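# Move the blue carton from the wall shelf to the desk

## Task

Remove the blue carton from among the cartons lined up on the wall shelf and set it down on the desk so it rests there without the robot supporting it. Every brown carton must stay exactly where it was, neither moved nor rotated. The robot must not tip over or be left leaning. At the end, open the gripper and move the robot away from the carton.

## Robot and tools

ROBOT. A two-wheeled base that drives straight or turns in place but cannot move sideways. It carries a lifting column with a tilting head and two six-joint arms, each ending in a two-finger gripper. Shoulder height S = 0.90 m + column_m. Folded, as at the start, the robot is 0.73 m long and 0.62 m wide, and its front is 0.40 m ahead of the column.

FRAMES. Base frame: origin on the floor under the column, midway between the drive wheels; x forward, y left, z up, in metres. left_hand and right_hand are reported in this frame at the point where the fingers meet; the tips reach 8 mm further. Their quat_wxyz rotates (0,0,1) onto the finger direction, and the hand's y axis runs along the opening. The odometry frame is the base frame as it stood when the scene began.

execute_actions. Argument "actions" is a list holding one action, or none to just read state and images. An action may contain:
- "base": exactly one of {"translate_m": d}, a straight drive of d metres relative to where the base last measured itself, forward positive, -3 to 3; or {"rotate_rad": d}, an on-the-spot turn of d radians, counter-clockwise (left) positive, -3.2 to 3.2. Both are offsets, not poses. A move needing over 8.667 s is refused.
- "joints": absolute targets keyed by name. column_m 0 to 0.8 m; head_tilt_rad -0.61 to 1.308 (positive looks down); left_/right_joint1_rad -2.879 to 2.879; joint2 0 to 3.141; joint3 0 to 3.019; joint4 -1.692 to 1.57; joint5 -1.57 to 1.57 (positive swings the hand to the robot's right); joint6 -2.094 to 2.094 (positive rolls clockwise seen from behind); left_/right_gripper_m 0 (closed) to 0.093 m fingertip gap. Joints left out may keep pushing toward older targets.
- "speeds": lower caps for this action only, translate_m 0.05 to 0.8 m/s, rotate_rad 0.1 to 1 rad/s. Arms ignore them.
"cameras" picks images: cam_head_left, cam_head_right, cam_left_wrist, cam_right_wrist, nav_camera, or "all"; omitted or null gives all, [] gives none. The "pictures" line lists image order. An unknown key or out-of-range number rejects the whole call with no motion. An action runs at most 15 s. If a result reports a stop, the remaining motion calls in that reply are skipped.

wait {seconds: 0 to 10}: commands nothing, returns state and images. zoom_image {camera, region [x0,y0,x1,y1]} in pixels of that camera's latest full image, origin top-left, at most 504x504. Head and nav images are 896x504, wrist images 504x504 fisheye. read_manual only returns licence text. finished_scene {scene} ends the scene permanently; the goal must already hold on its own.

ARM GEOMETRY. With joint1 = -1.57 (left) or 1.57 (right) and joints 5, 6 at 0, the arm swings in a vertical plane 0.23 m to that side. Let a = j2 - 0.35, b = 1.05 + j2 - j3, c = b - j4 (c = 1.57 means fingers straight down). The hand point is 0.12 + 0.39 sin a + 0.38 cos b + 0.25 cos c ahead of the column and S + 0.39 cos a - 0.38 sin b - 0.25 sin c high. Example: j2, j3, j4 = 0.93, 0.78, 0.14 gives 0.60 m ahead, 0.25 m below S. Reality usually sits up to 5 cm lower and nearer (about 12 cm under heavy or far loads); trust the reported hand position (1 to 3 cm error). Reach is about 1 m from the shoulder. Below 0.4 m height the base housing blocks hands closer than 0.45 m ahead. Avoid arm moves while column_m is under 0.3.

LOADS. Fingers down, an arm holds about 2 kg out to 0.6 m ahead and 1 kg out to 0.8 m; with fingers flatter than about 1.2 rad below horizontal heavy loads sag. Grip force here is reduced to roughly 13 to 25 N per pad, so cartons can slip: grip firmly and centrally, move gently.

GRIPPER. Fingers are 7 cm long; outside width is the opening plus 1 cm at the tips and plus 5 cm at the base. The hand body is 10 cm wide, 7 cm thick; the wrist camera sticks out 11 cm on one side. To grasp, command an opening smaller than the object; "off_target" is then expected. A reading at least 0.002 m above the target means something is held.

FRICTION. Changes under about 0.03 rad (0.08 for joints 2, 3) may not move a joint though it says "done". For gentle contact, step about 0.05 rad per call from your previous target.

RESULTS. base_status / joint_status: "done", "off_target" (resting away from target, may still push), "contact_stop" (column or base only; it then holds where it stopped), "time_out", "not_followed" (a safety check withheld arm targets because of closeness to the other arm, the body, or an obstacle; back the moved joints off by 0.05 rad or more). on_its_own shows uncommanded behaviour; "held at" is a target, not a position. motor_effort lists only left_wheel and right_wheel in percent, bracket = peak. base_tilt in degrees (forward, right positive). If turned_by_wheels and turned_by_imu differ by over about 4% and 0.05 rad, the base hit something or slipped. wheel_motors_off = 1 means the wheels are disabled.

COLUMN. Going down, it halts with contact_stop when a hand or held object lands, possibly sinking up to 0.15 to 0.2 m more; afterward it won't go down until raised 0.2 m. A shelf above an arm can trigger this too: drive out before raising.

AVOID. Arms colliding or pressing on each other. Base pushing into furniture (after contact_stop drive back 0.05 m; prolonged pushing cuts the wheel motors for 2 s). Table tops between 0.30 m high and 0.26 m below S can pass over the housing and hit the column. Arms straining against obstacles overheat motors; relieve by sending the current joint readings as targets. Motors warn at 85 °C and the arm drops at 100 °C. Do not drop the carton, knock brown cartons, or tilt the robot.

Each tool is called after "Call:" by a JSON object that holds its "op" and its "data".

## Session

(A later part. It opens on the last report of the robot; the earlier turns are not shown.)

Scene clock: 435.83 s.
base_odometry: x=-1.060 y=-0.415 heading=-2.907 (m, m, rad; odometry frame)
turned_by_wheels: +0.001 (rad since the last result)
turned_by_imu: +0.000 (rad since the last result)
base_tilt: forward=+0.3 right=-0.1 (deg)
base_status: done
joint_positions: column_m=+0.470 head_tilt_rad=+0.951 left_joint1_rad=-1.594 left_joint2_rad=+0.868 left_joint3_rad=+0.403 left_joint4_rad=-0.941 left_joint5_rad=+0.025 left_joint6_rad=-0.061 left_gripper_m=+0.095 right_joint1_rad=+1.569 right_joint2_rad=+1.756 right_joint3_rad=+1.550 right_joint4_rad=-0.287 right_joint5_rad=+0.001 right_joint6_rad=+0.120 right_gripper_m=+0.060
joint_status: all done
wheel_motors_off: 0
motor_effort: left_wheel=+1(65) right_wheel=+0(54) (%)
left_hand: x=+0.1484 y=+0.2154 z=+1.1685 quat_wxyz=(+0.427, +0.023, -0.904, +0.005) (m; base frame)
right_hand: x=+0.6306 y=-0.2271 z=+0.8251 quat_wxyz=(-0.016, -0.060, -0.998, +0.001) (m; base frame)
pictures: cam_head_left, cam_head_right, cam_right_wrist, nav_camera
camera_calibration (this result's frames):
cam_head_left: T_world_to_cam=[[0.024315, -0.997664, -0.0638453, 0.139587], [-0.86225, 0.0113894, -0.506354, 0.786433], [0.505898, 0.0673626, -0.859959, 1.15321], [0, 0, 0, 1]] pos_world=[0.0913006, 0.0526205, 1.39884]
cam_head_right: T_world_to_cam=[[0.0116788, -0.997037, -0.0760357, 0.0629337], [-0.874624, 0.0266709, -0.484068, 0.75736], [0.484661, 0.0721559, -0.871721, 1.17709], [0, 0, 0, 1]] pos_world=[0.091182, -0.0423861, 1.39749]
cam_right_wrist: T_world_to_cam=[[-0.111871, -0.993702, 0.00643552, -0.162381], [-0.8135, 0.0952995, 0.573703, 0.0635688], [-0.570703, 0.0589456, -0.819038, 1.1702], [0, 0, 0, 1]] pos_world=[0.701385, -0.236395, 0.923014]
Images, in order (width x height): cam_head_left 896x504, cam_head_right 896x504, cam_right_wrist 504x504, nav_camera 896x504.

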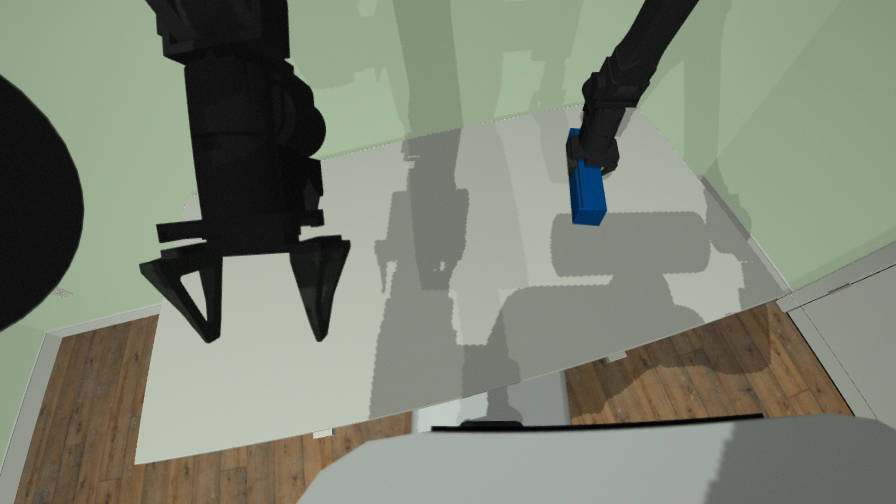

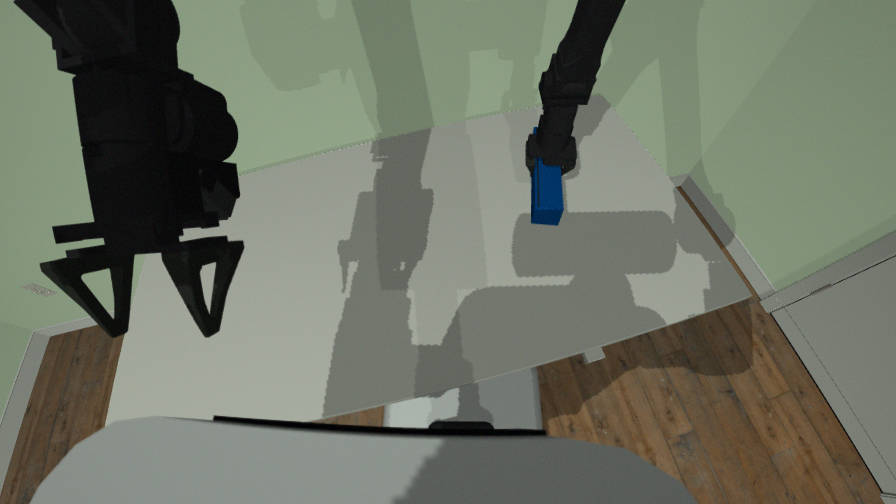

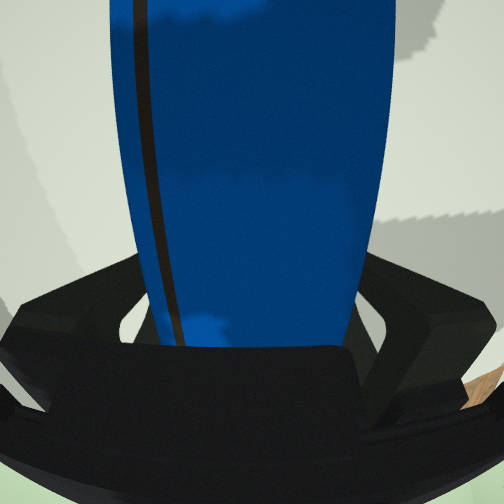

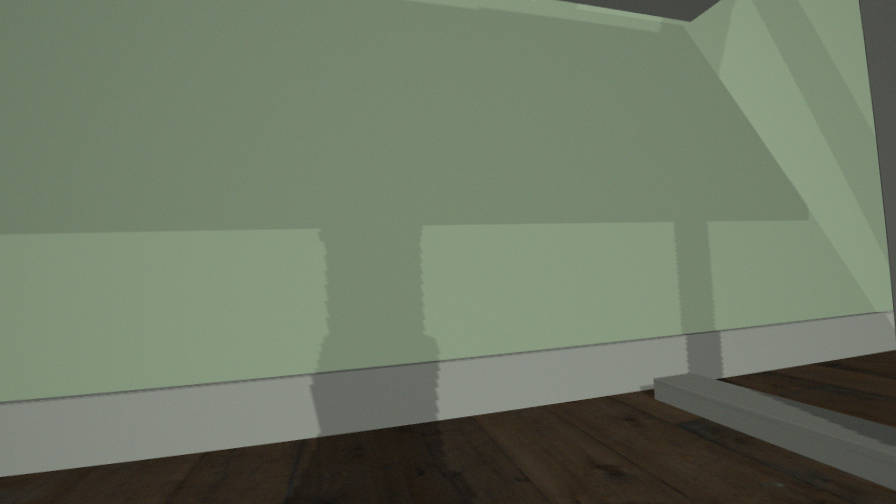

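Call:
{"op": "execute_actions", "data": {"actions": [{"joints": {"column_m": 0.415, "right_joint4_rad": -0.25}}], "cameras": ["cam_head_left", "cam_head_right", "cam_right_wrist"]}}

Scene clock: 462.10 s.
base_odometry: x=-1.060 y=-0.415 heading=-2.907 (m, m, rad; odometry frame)
turned_by_wheels: +0.000 (rad since the last result)
turned_by_imu: +0.002 (rad since the last result)
base_tilt: forward=+0.2 right=-0.2 (deg)
base_status: not commanded
joint_positions: column_m=+0.415 head_tilt_rad=+0.951 left_joint1_rad=-1.594 left_joint2_rad=+0.868 left_joint3_rad=+0.403 left_joint4_rad=-0.941 left_joint5_rad=+0.025 left_joint6_rad=-0.061 left_gripper_m=+0.095 right_joint1_rad=+1.569 right_joint2_rad=+1.756 right_joint3_rad=+1.550 right_joint4_rad=-0.256 right_joint5_rad=+0.001 right_joint6_rad=+0.120 right_gripper_m=+0.060
joint_status: all done
wheel_motors_off: 0
motor_effort: left_wheel=+2(2) right_wheel=-2(2) (%)
left_hand: x=+0.1484 y=+0.2154 z=+1.1136 quat_wxyz=(+0.427, +0.023, -0.904, +0.005) (m; base frame)
right_hand: x=+0.6380 y=-0.2271 z=+0.7706 quat_wxyz=(-0.031, -0.060, -0.998, +0.000) (m; base frame)
pictures: cam_head_left, cam_head_right, cam_right_wrist
camera_calibration (this result's frames):
cam_head_left: T_world_to_cam=[[0.024315, -0.997664, -0.0638453, 0.136084], [-0.86225, 0.0113894, -0.506354, 0.758654], [0.505898, 0.0673626, -0.859959, 1.10603], [0, 0, 0, 1]] pos_world=[0.0913006, 0.0526205, 1.34398]
cam_head_right: T_world_to_cam=[[0.0116787, -0.997037, -0.0760357, 0.0587623], [-0.874624, 0.0266709, -0.484068, 0.730804], [0.484661, 0.0721559, -0.871721, 1.12926], [0, 0, 0, 1]] pos_world=[0.0911819, -0.0423861, 1.34263]
cam_right_wrist: T_world_to_cam=[[-0.111967, -0.993707, 0.00309023, -0.158571], [-0.830422, 0.0952754, 0.548928, 0.130755], [-0.545768, 0.0588954, -0.835864, 1.12681], [0, 0, 0, 1]] pos_world=[0.705805, -0.236395, 0.870578]
Images, in order (width x height): cam_head_left 896x504, cam_head_right 896x504, cam_right_wrist 504x504.

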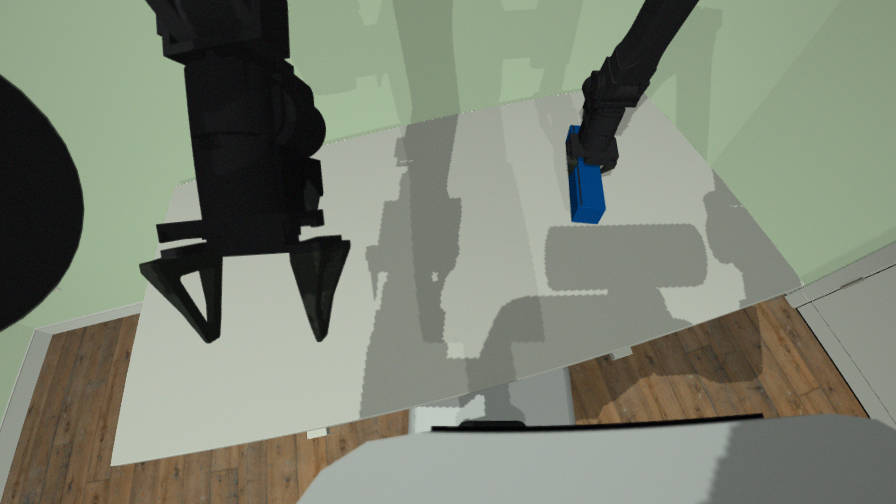

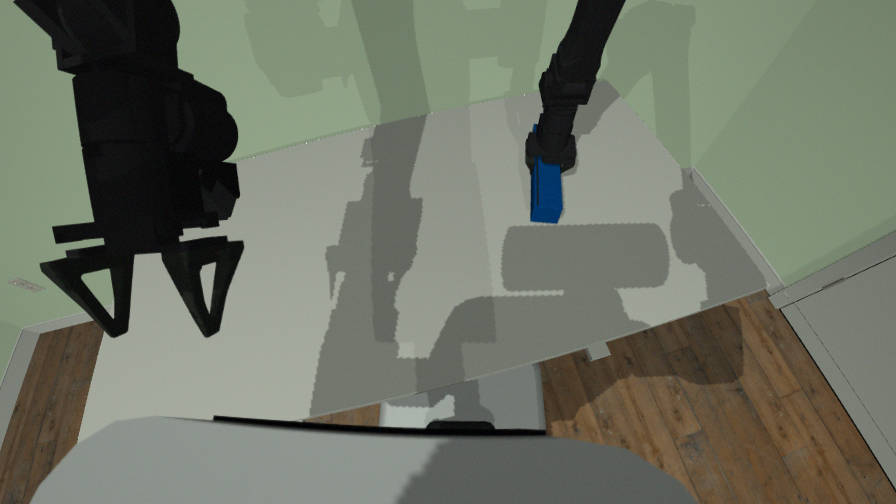

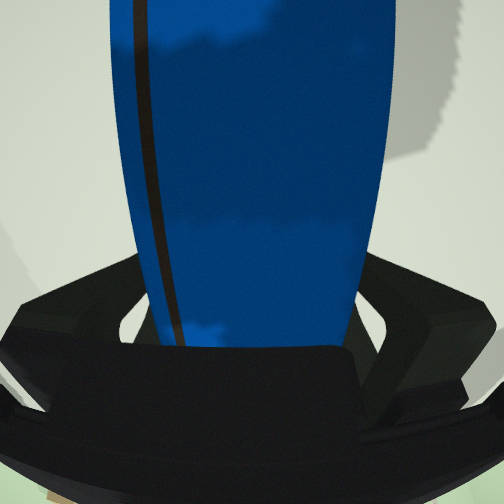

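Call:
{"op": "zoom_image", "data": {"camera": "cam_head_left", "region": [540, 110, 680, 240]}}

Call:
{"op": "zoom_image", "data": {"camera": "cam_head_right", "region": [500, 110, 640, 240]}}

Region (540, 110, 680, 240) of cam_head_left's 896x504 image, scaled by 3.600, with more detail than that image has; it fills the top 468 rows of this view, and the rest is white.

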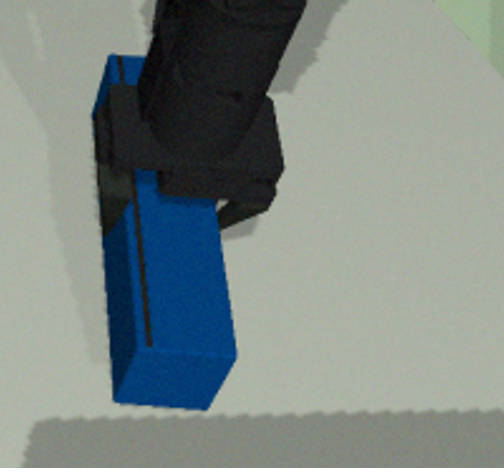

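Region (500, 110, 640, 240) of cam_head_right's 896x504 image, scaled by 3.600, with more detail than that image has; it fills the top 468 rows of this view, and the rest is white.

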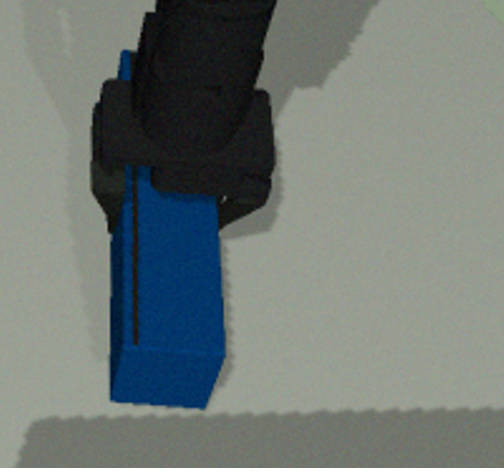

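Call:
{"op": "execute_actions", "data": {"actions": [{"joints": {"column_m": 0.400}}], "cameras": ["cam_head_left", "cam_head_right", "cam_right_wrist"]}}

Call:
{"op": "zoom_image", "data": {"camera": "cam_head_left", "region": [540, 110, 680, 240]}}

Call:
{"op": "zoom_image", "data": {"camera": "cam_head_right", "region": [500, 110, 640, 240]}}

Scene clock: 478.70 s.
base_odometry: x=-1.060 y=-0.415 heading=-2.907 (m, m, rad; odometry frame)
turned_by_wheels: +0.000 (rad since the last result)
turned_by_imu: +0.002 (rad since the last result)
base_tilt: forward=+0.1 right=-0.1 (deg)
base_status: not commanded
joint_positions: column_m=+0.400 head_tilt_rad=+0.951 left_joint1_rad=-1.594 left_joint2_rad=+0.868 left_joint3_rad=+0.403 left_joint4_rad=-0.941 left_joint5_rad=+0.025 left_joint6_rad=-0.061 left_gripper_m=+0.095 right_joint1_rad=+1.569 right_joint2_rad=+1.756 right_joint3_rad=+1.550 right_joint4_rad=-0.256 right_joint5_rad=+0.001 right_joint6_rad=+0.120 right_gripper_m=+0.060
joint_status: all done
wheel_motors_off: 0
motor_effort: left_wheel=+2(3) right_wheel=-2(2) (%)
left_hand: x=+0.1484 y=+0.2154 z=+1.0986 quat_wxyz=(+0.427, +0.023, -0.904, +0.005) (m; base frame)
right_hand: x=+0.6380 y=-0.2271 z=+0.7556 quat_wxyz=(-0.031, -0.060, -0.998, +0.000) (m; base frame)
pictures: cam_head_left, cam_head_right, cam_right_wrist
camera_calibration (this result's frames):
cam_head_left: T_world_to_cam=[[0.024315, -0.997664, -0.0638453, 0.135126], [-0.86225, 0.0113894, -0.506354, 0.751053], [0.505898, 0.0673626, -0.859959, 1.09312], [0, 0, 0, 1]] pos_world=[0.0913006, 0.0526205, 1.32897]
cam_head_right: T_world_to_cam=[[0.0116787, -0.997037, -0.0760357, 0.057621], [-0.874624, 0.0266709, -0.484068, 0.723538], [0.484661, 0.0721559, -0.871721, 1.11618], [0, 0, 0, 1]] pos_world=[0.0911819, -0.0423861, 1.32762]
cam_right_wrist: T_world_to_cam=[[-0.111967, -0.993707, 0.00309023, -0.158524], [-0.830422, 0.0952754, 0.548928, 0.138994], [-0.545768, 0.0588954, -0.835864, 1.11427], [0, 0, 0, 1]] pos_world=[0.705805, -0.236395, 0.855568]
Images, in order (width x height): cam_head_left 896x504, cam_head_right 896x504, cam_right_wrist 504x504.

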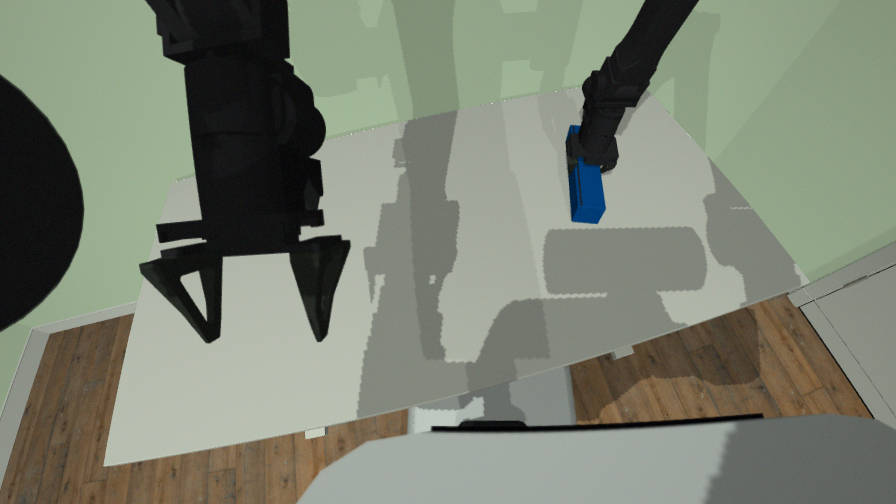

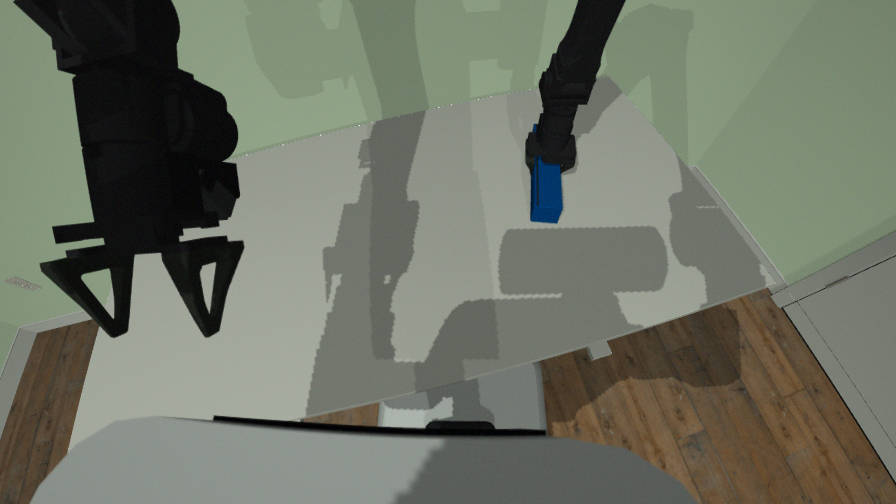

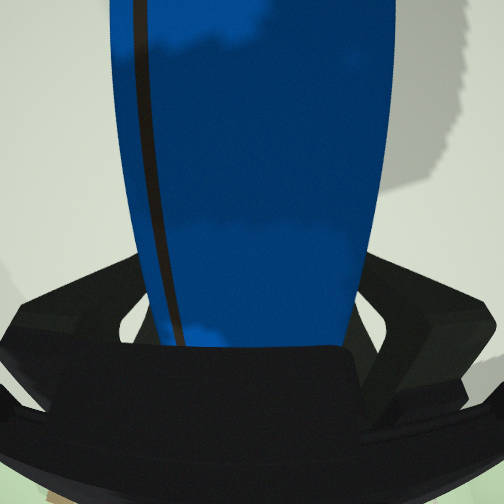

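Region (540, 110, 680, 240) of cam_head_left's 896x504 image, scaled by 3.600, with more detail than that image has; it fills the top 468 rows of this view, and the rest is white.

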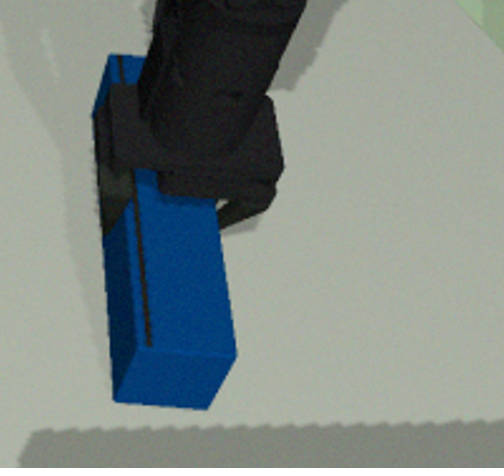

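Region (500, 110, 640, 240) of cam_head_right's 896x504 image, scaled by 3.600, with more detail than that image has; it fills the top 468 rows of this view, and the rest is white.

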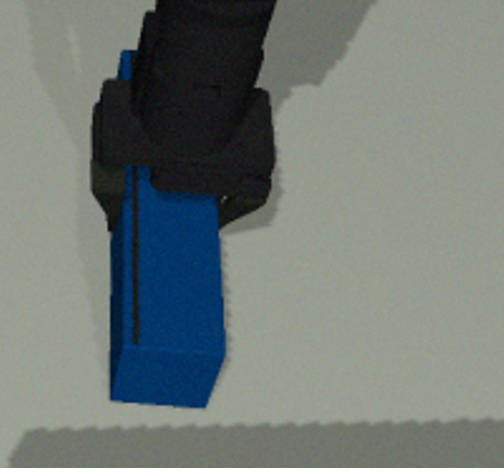

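Call:
{"op": "zoom_image", "data": {"camera": "cam_head_left", "region": [550, 180, 610, 230]}}

Region (550, 180, 610, 230) of cam_head_left's 896x504 image, scaled by 8.400, with more detail than that image has.

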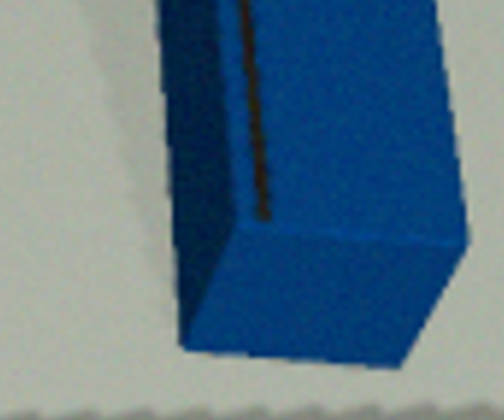

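Call:
{"op": "execute_actions", "data": {"actions": [{"joints": {"column_m": 0.390}}], "cameras": ["cam_head_left", "cam_right_wrist"]}}

Call:
{"op": "zoom_image", "data": {"camera": "cam_head_left", "region": [550, 180, 610, 230]}}

Scene clock: 485.83 s.
base_odometry: x=-1.060 y=-0.415 heading=-2.907 (m, m, rad; odometry frame)
turned_by_wheels: +0.000 (rad since the last result)
turned_by_imu: +0.002 (rad since the last result)
base_tilt: forward=+0.1 right=-0.3 (deg)
base_status: not commanded
joint_positions: column_m=+0.390 head_tilt_rad=+0.951 left_joint1_rad=-1.594 left_joint2_rad=+0.868 left_joint3_rad=+0.403 left_joint4_rad=-0.941 left_joint5_rad=+0.025 left_joint6_rad=-0.061 left_gripper_m=+0.095 right_joint1_rad=+1.569 right_joint2_rad=+1.745 right_joint3_rad=+1.550 right_joint4_rad=-0.258 right_joint5_rad=+0.001 right_joint6_rad=+0.120 right_gripper_m=+0.060
joint_status: all done
wheel_motors_off: 0
motor_effort: left_wheel=+3(4) right_wheel=-2(4) (%)
left_hand: x=+0.1484 y=+0.2154 z=+1.0886 quat_wxyz=(+0.427, +0.023, -0.904, +0.005) (m; base frame)
right_hand: x=+0.6436 y=-0.2271 z=+0.7512 quat_wxyz=(-0.035, -0.061, -0.998, -0.001) (m; base frame)
pictures: cam_head_left, cam_right_wrist
camera_calibration (this result's frames):
cam_head_left: T_world_to_cam=[[0.0243134, -0.997664, -0.0638459, 0.134488], [-0.862262, 0.0113894, -0.506334, 0.745956], [0.505878, 0.0673626, -0.859971, 1.08453], [0, 0, 0, 1]] pos_world=[0.0912993, 0.0526205, 1.31895]
cam_right_wrist: T_world_to_cam=[[-0.112354, -0.993666, 0.00200423, -0.156801], [-0.835585, 0.0955708, 0.540984, 0.155409], [-0.537749, 0.059107, -0.84103, 1.1125], [0, 0, 0, 1]] pos_world=[0.710488, -0.236417, 0.85189]
Images, in order (width x height): cam_head_left 896x504, cam_right_wrist 504x504.

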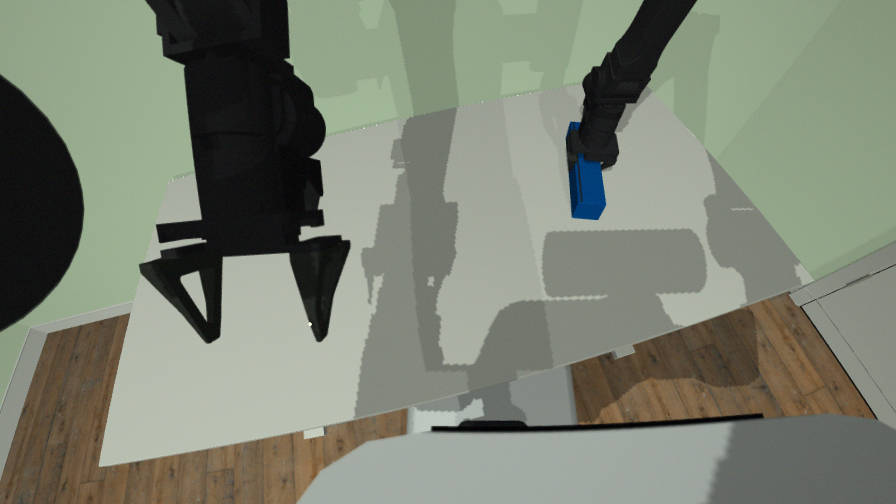

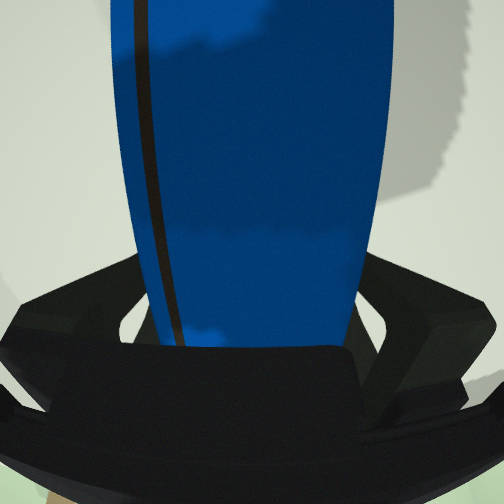

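Region (550, 180, 610, 230) of cam_head_left's 896x504 image, scaled by 8.400, with more detail than that image has.

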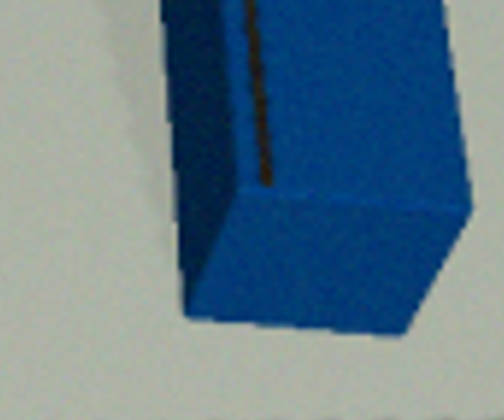

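Call:
{"op": "execute_actions", "data": {"actions": [{"joints": {"right_gripper_m": 0.09}}], "cameras": ["cam_head_left", "cam_right_wrist"]}}

Scene clock: 488.77 s.
base_odometry: x=-1.060 y=-0.415 heading=-2.907 (m, m, rad; odometry frame)
turned_by_wheels: +0.000 (rad since the last result)
turned_by_imu: +0.001 (rad since the last result)
base_tilt: forward=+0.2 right=-0.2 (deg)
base_status: not commanded
joint_positions: column_m=+0.390 head_tilt_rad=+0.951 left_joint1_rad=-1.594 left_joint2_rad=+0.868 left_joint3_rad=+0.403 left_joint4_rad=-0.941 left_joint5_rad=+0.025 left_joint6_rad=-0.061 left_gripper_m=+0.095 right_joint1_rad=+1.569 right_joint2_rad=+1.745 right_joint3_rad=+1.550 right_joint4_rad=-0.257 right_joint5_rad=+0.001 right_joint6_rad=+0.121 right_gripper_m=+0.090
joint_status: all done
wheel_motors_off: 0
motor_effort: left_wheel=+2(3) right_wheel=-2(1) (%)
left_hand: x=+0.1484 y=+0.2154 z=+1.0886 quat_wxyz=(+0.427, +0.023, -0.904, +0.005) (m; base frame)
right_hand: x=+0.6438 y=-0.2271 z=+0.7513 quat_wxyz=(-0.036, -0.061, -0.998, -0.001) (m; base frame)
pictures: cam_head_left, cam_right_wrist
camera_calibration (this result's frames):
cam_head_left: T_world_to_cam=[[0.0243135, -0.997664, -0.0638459, 0.134488], [-0.862262, 0.0113894, -0.506334, 0.745956], [0.505878, 0.0673626, -0.859971, 1.08453], [0, 0, 0, 1]] pos_world=[0.0912993, 0.0526205, 1.31895]
cam_right_wrist: T_world_to_cam=[[-0.112732, -0.993624, 0.001892, -0.156443], [-0.835962, 0.0958735, 0.540348, 0.156347], [-0.537084, 0.059333, -0.841439, 1.11255], [0, 0, 0, 1]] pos_world=[0.710595, -0.236445, 0.851954]
Images, in order (width x height): cam_head_left 896x504, cam_right_wrist 504x504.

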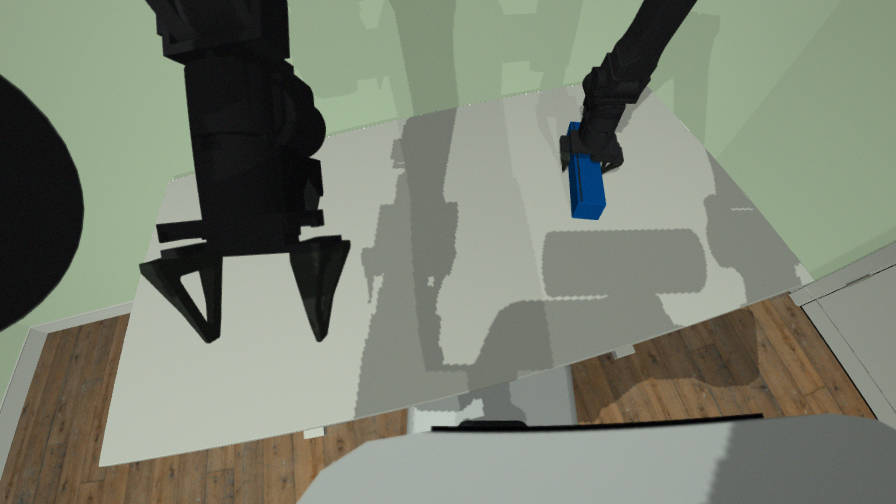

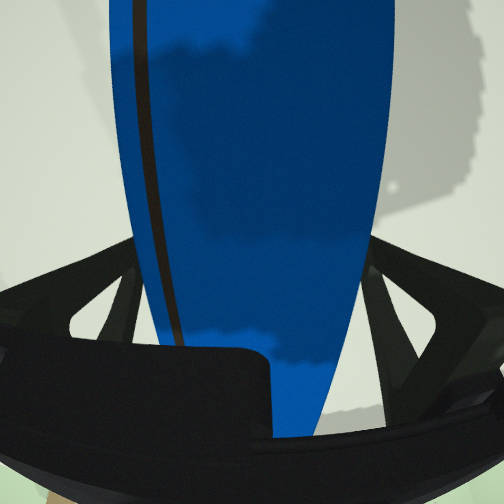

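Call:
{"op": "execute_actions", "data": {"actions": [{"joints": {"column_m": 0.46}}], "cameras": ["cam_head_left", "cam_left_wrist", "cam_right_wrist"]}}

Scene clock: 497.90 s.
base_odometry: x=-1.060 y=-0.415 heading=-2.907 (m, m, rad; odometry frame)
turned_by_wheels: +0.000 (rad since the last result)
turned_by_imu: +0.002 (rad since the last result)
base_tilt: forward=+0.1 right=-0.2 (deg)
base_status: not commanded
joint_positions: column_m=+0.460 head_tilt_rad=+0.951 left_joint1_rad=-1.594 left_joint2_rad=+0.868 left_joint3_rad=+0.403 left_joint4_rad=-0.941 left_joint5_rad=+0.025 left_joint6_rad=-0.061 left_gripper_m=+0.095 right_joint1_rad=+1.569 right_joint2_rad=+1.745 right_joint3_rad=+1.550 right_joint4_rad=-0.257 right_joint5_rad=+0.001 right_joint6_rad=+0.121 right_gripper_m=+0.090
joint_status: all done
wheel_motors_off: 0
motor_effort: left_wheel=+3(3) right_wheel=-2(2) (%)
left_hand: x=+0.1484 y=+0.2154 z=+1.1585 quat_wxyz=(+0.427, +0.023, -0.904, +0.005) (m; base frame)
right_hand: x=+0.6438 y=-0.2271 z=+0.8211 quat_wxyz=(-0.036, -0.061, -0.998, -0.001) (m; base frame)
pictures: cam_head_left, cam_left_wrist, cam_right_wrist
camera_calibration (this result's frames):
cam_head_left: T_world_to_cam=[[0.0243135, -0.997664, -0.0638459, 0.138949], [-0.862262, 0.0113894, -0.506334, 0.781339], [0.505878, 0.0673626, -0.859971, 1.14463], [0, 0, 0, 1]] pos_world=[0.0912993, 0.0526205, 1.38884]
cam_left_wrist: T_world_to_cam=[[0.0375768, -0.999283, -0.00471262, 0.214719], [-0.0776103, -0.00762008, 0.996955, -1.13614], [-0.996275, -0.0370966, -0.077841, 0.370213], [0, 0, 0, 1]] pos_world=[0.27259, 0.219641, 1.16251]
cam_right_wrist: T_world_to_cam=[[-0.112732, -0.993624, 0.001892, -0.156575], [-0.835962, 0.0958735, 0.540348, 0.118587], [-0.537084, 0.059333, -0.841439, 1.17135], [0, 0, 0, 1]] pos_world=[0.710595, -0.236445, 0.921836]
Images, in order (width x height): cam_head_left 896x504, cam_left_wrist 504x504, cam_right_wrist 504x504.

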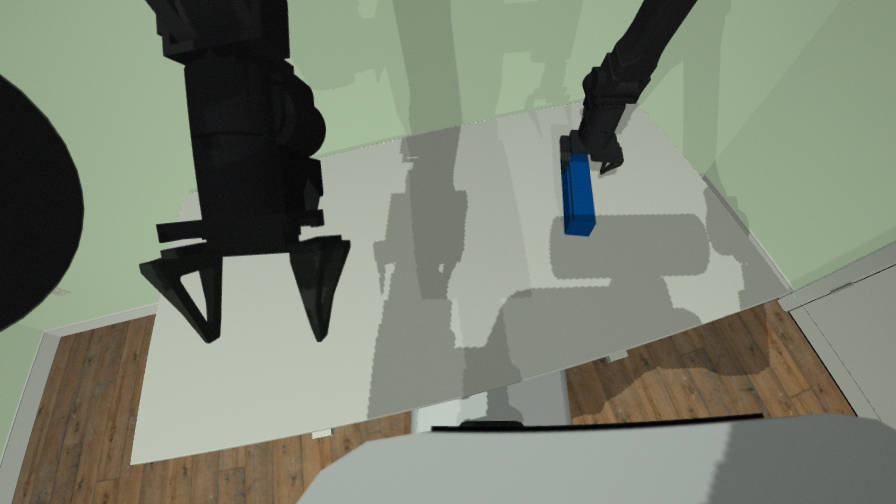

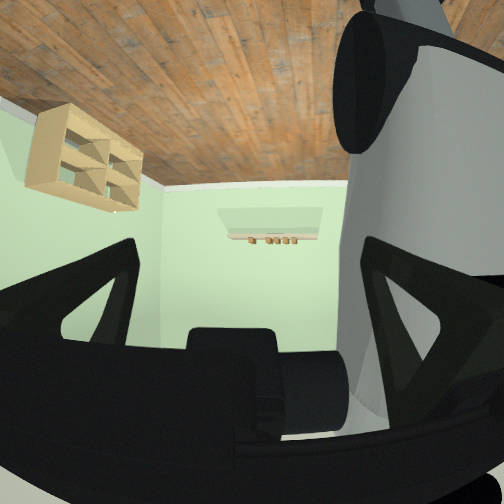

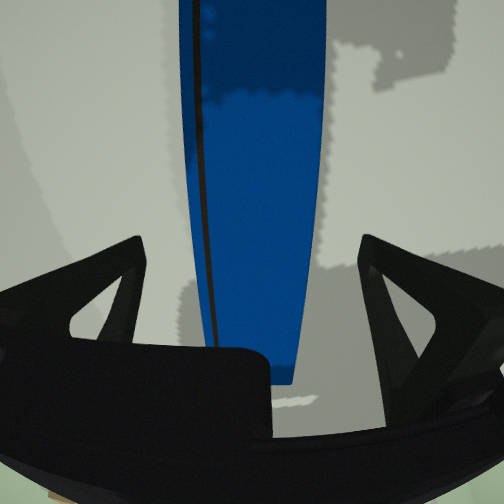

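Call:
{"op": "zoom_image", "data": {"camera": "cam_left_wrist", "region": [220, 215, 330, 260]}}

Region (220, 215, 330, 260) of cam_left_wrist's 504x504 image, scaled by 4.582, with more detail than that image has; it fills the top 206 rows of this view, and the rest is white.

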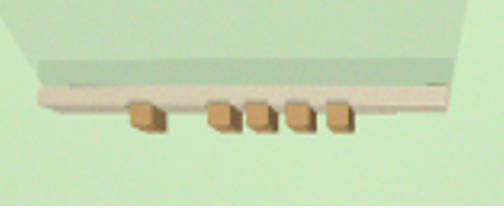

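Call:
{"op": "execute_actions", "data": {"actions": [{"base": {"translate_m": -0.7}, "joints": {"right_joint2_rad": 1.5, "head_tilt_rad": 0.75}}], "cameras": ["cam_head_left", "cam_head_right", "cam_left_wrist"]}}

Scene clock: 513.33 s.
base_odometry: x=-0.379 y=-0.252 heading=-2.905 (m, m, rad; odometry frame)
turned_by_wheels: +0.001 (rad since the last result)
turned_by_imu: +0.005 (rad since the last result)
base_tilt: forward=+0.1 right=-0.3 (deg)
base_status: done
joint_positions: column_m=+0.460 head_tilt_rad=+0.766 left_joint1_rad=-1.594 left_joint2_rad=+0.868 left_joint3_rad=+0.401 left_joint4_rad=-0.941 left_joint5_rad=+0.025 left_joint6_rad=-0.061 left_gripper_m=+0.095 right_joint1_rad=+1.569 right_joint2_rad=+1.480 right_joint3_rad=+1.568 right_joint4_rad=-0.247 right_joint5_rad=+0.001 right_joint6_rad=+0.121 right_gripper_m=+0.090
joint_status: all done
wheel_motors_off: 0
motor_effort: left_wheel=+0(69) right_wheel=+0(52) (%)
left_hand: x=+0.1472 y=+0.2154 z=+1.1589 quat_wxyz=(+0.428, +0.023, -0.903, +0.005) (m; base frame)
right_hand: x=+0.7795 y=-0.2269 z=+0.9824 quat_wxyz=(-0.181, -0.060, -0.982, -0.009) (m; base frame)
pictures: cam_head_left, cam_head_right, cam_left_wrist
camera_calibration (this result's frames):
cam_head_left: T_world_to_cam=[[0.0356536, -0.997664, -0.0582775, 0.130331], [-0.754289, 0.0113894, -0.656444, 0.992986], [0.655574, 0.0673626, -0.75212, 0.981201], [0, 0, 0, 1]] pos_world=[0.101102, 0.0526205, 1.39742]
cam_head_right: T_world_to_cam=[[0.0254777, -0.997037, -0.0725858, 0.0564951], [-0.770554, 0.0266709, -0.636816, 0.968175], [0.636865, 0.0721559, -0.767591, 1.0102], [0, 0, 0, 1]] pos_world=[0.101233, -0.0423861, 1.39607]
cam_left_wrist: T_world_to_cam=[[0.0375193, -0.999284, -0.00482543, 0.214929], [-0.0753292, -0.00764335, 0.997129, -1.13715], [-0.996453, -0.0370481, -0.0755621, 0.366394], [0, 0, 0, 1]] pos_world=[0.271369, 0.219658, 1.16261]
Images, in order (width x height): cam_head_left 896x504, cam_head_right 896x504, cam_left_wrist 504x504.

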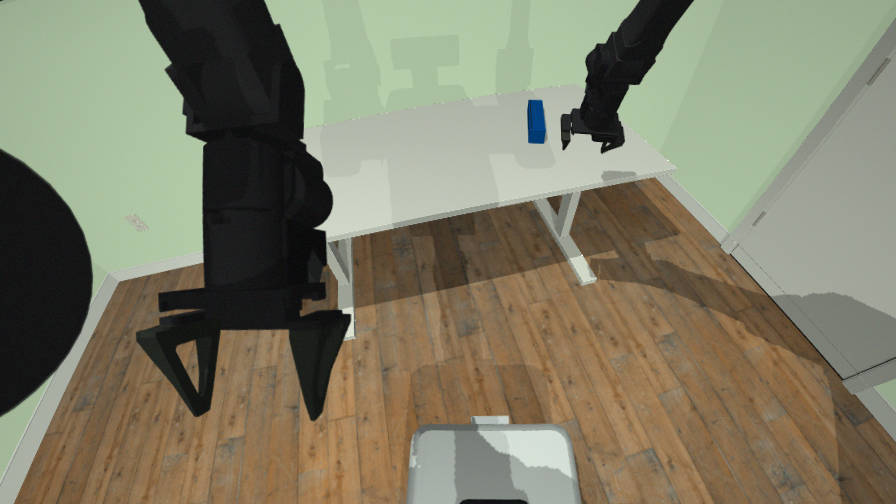

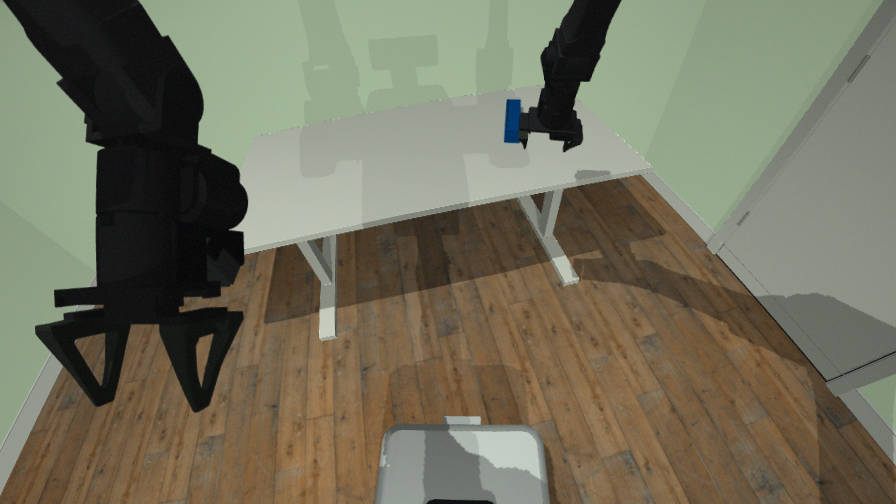

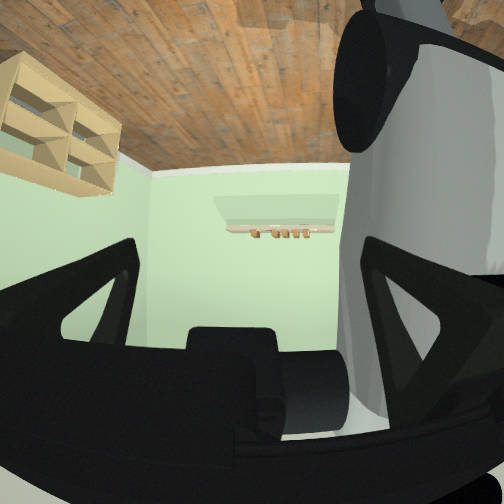

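Call:
{"op": "zoom_image", "data": {"camera": "cam_left_wrist", "region": [220, 210, 345, 255]}}

Region (220, 210, 345, 255) of cam_left_wrist's 504x504 image, scaled by 4.032, with more detail than that image has; it fills the top 181 rows of this view, and the rest is white.

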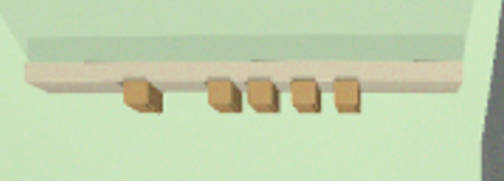

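Call:
{"op": "finished_scene", "data": {"scene": 1}}

The scene is finished: the task was done.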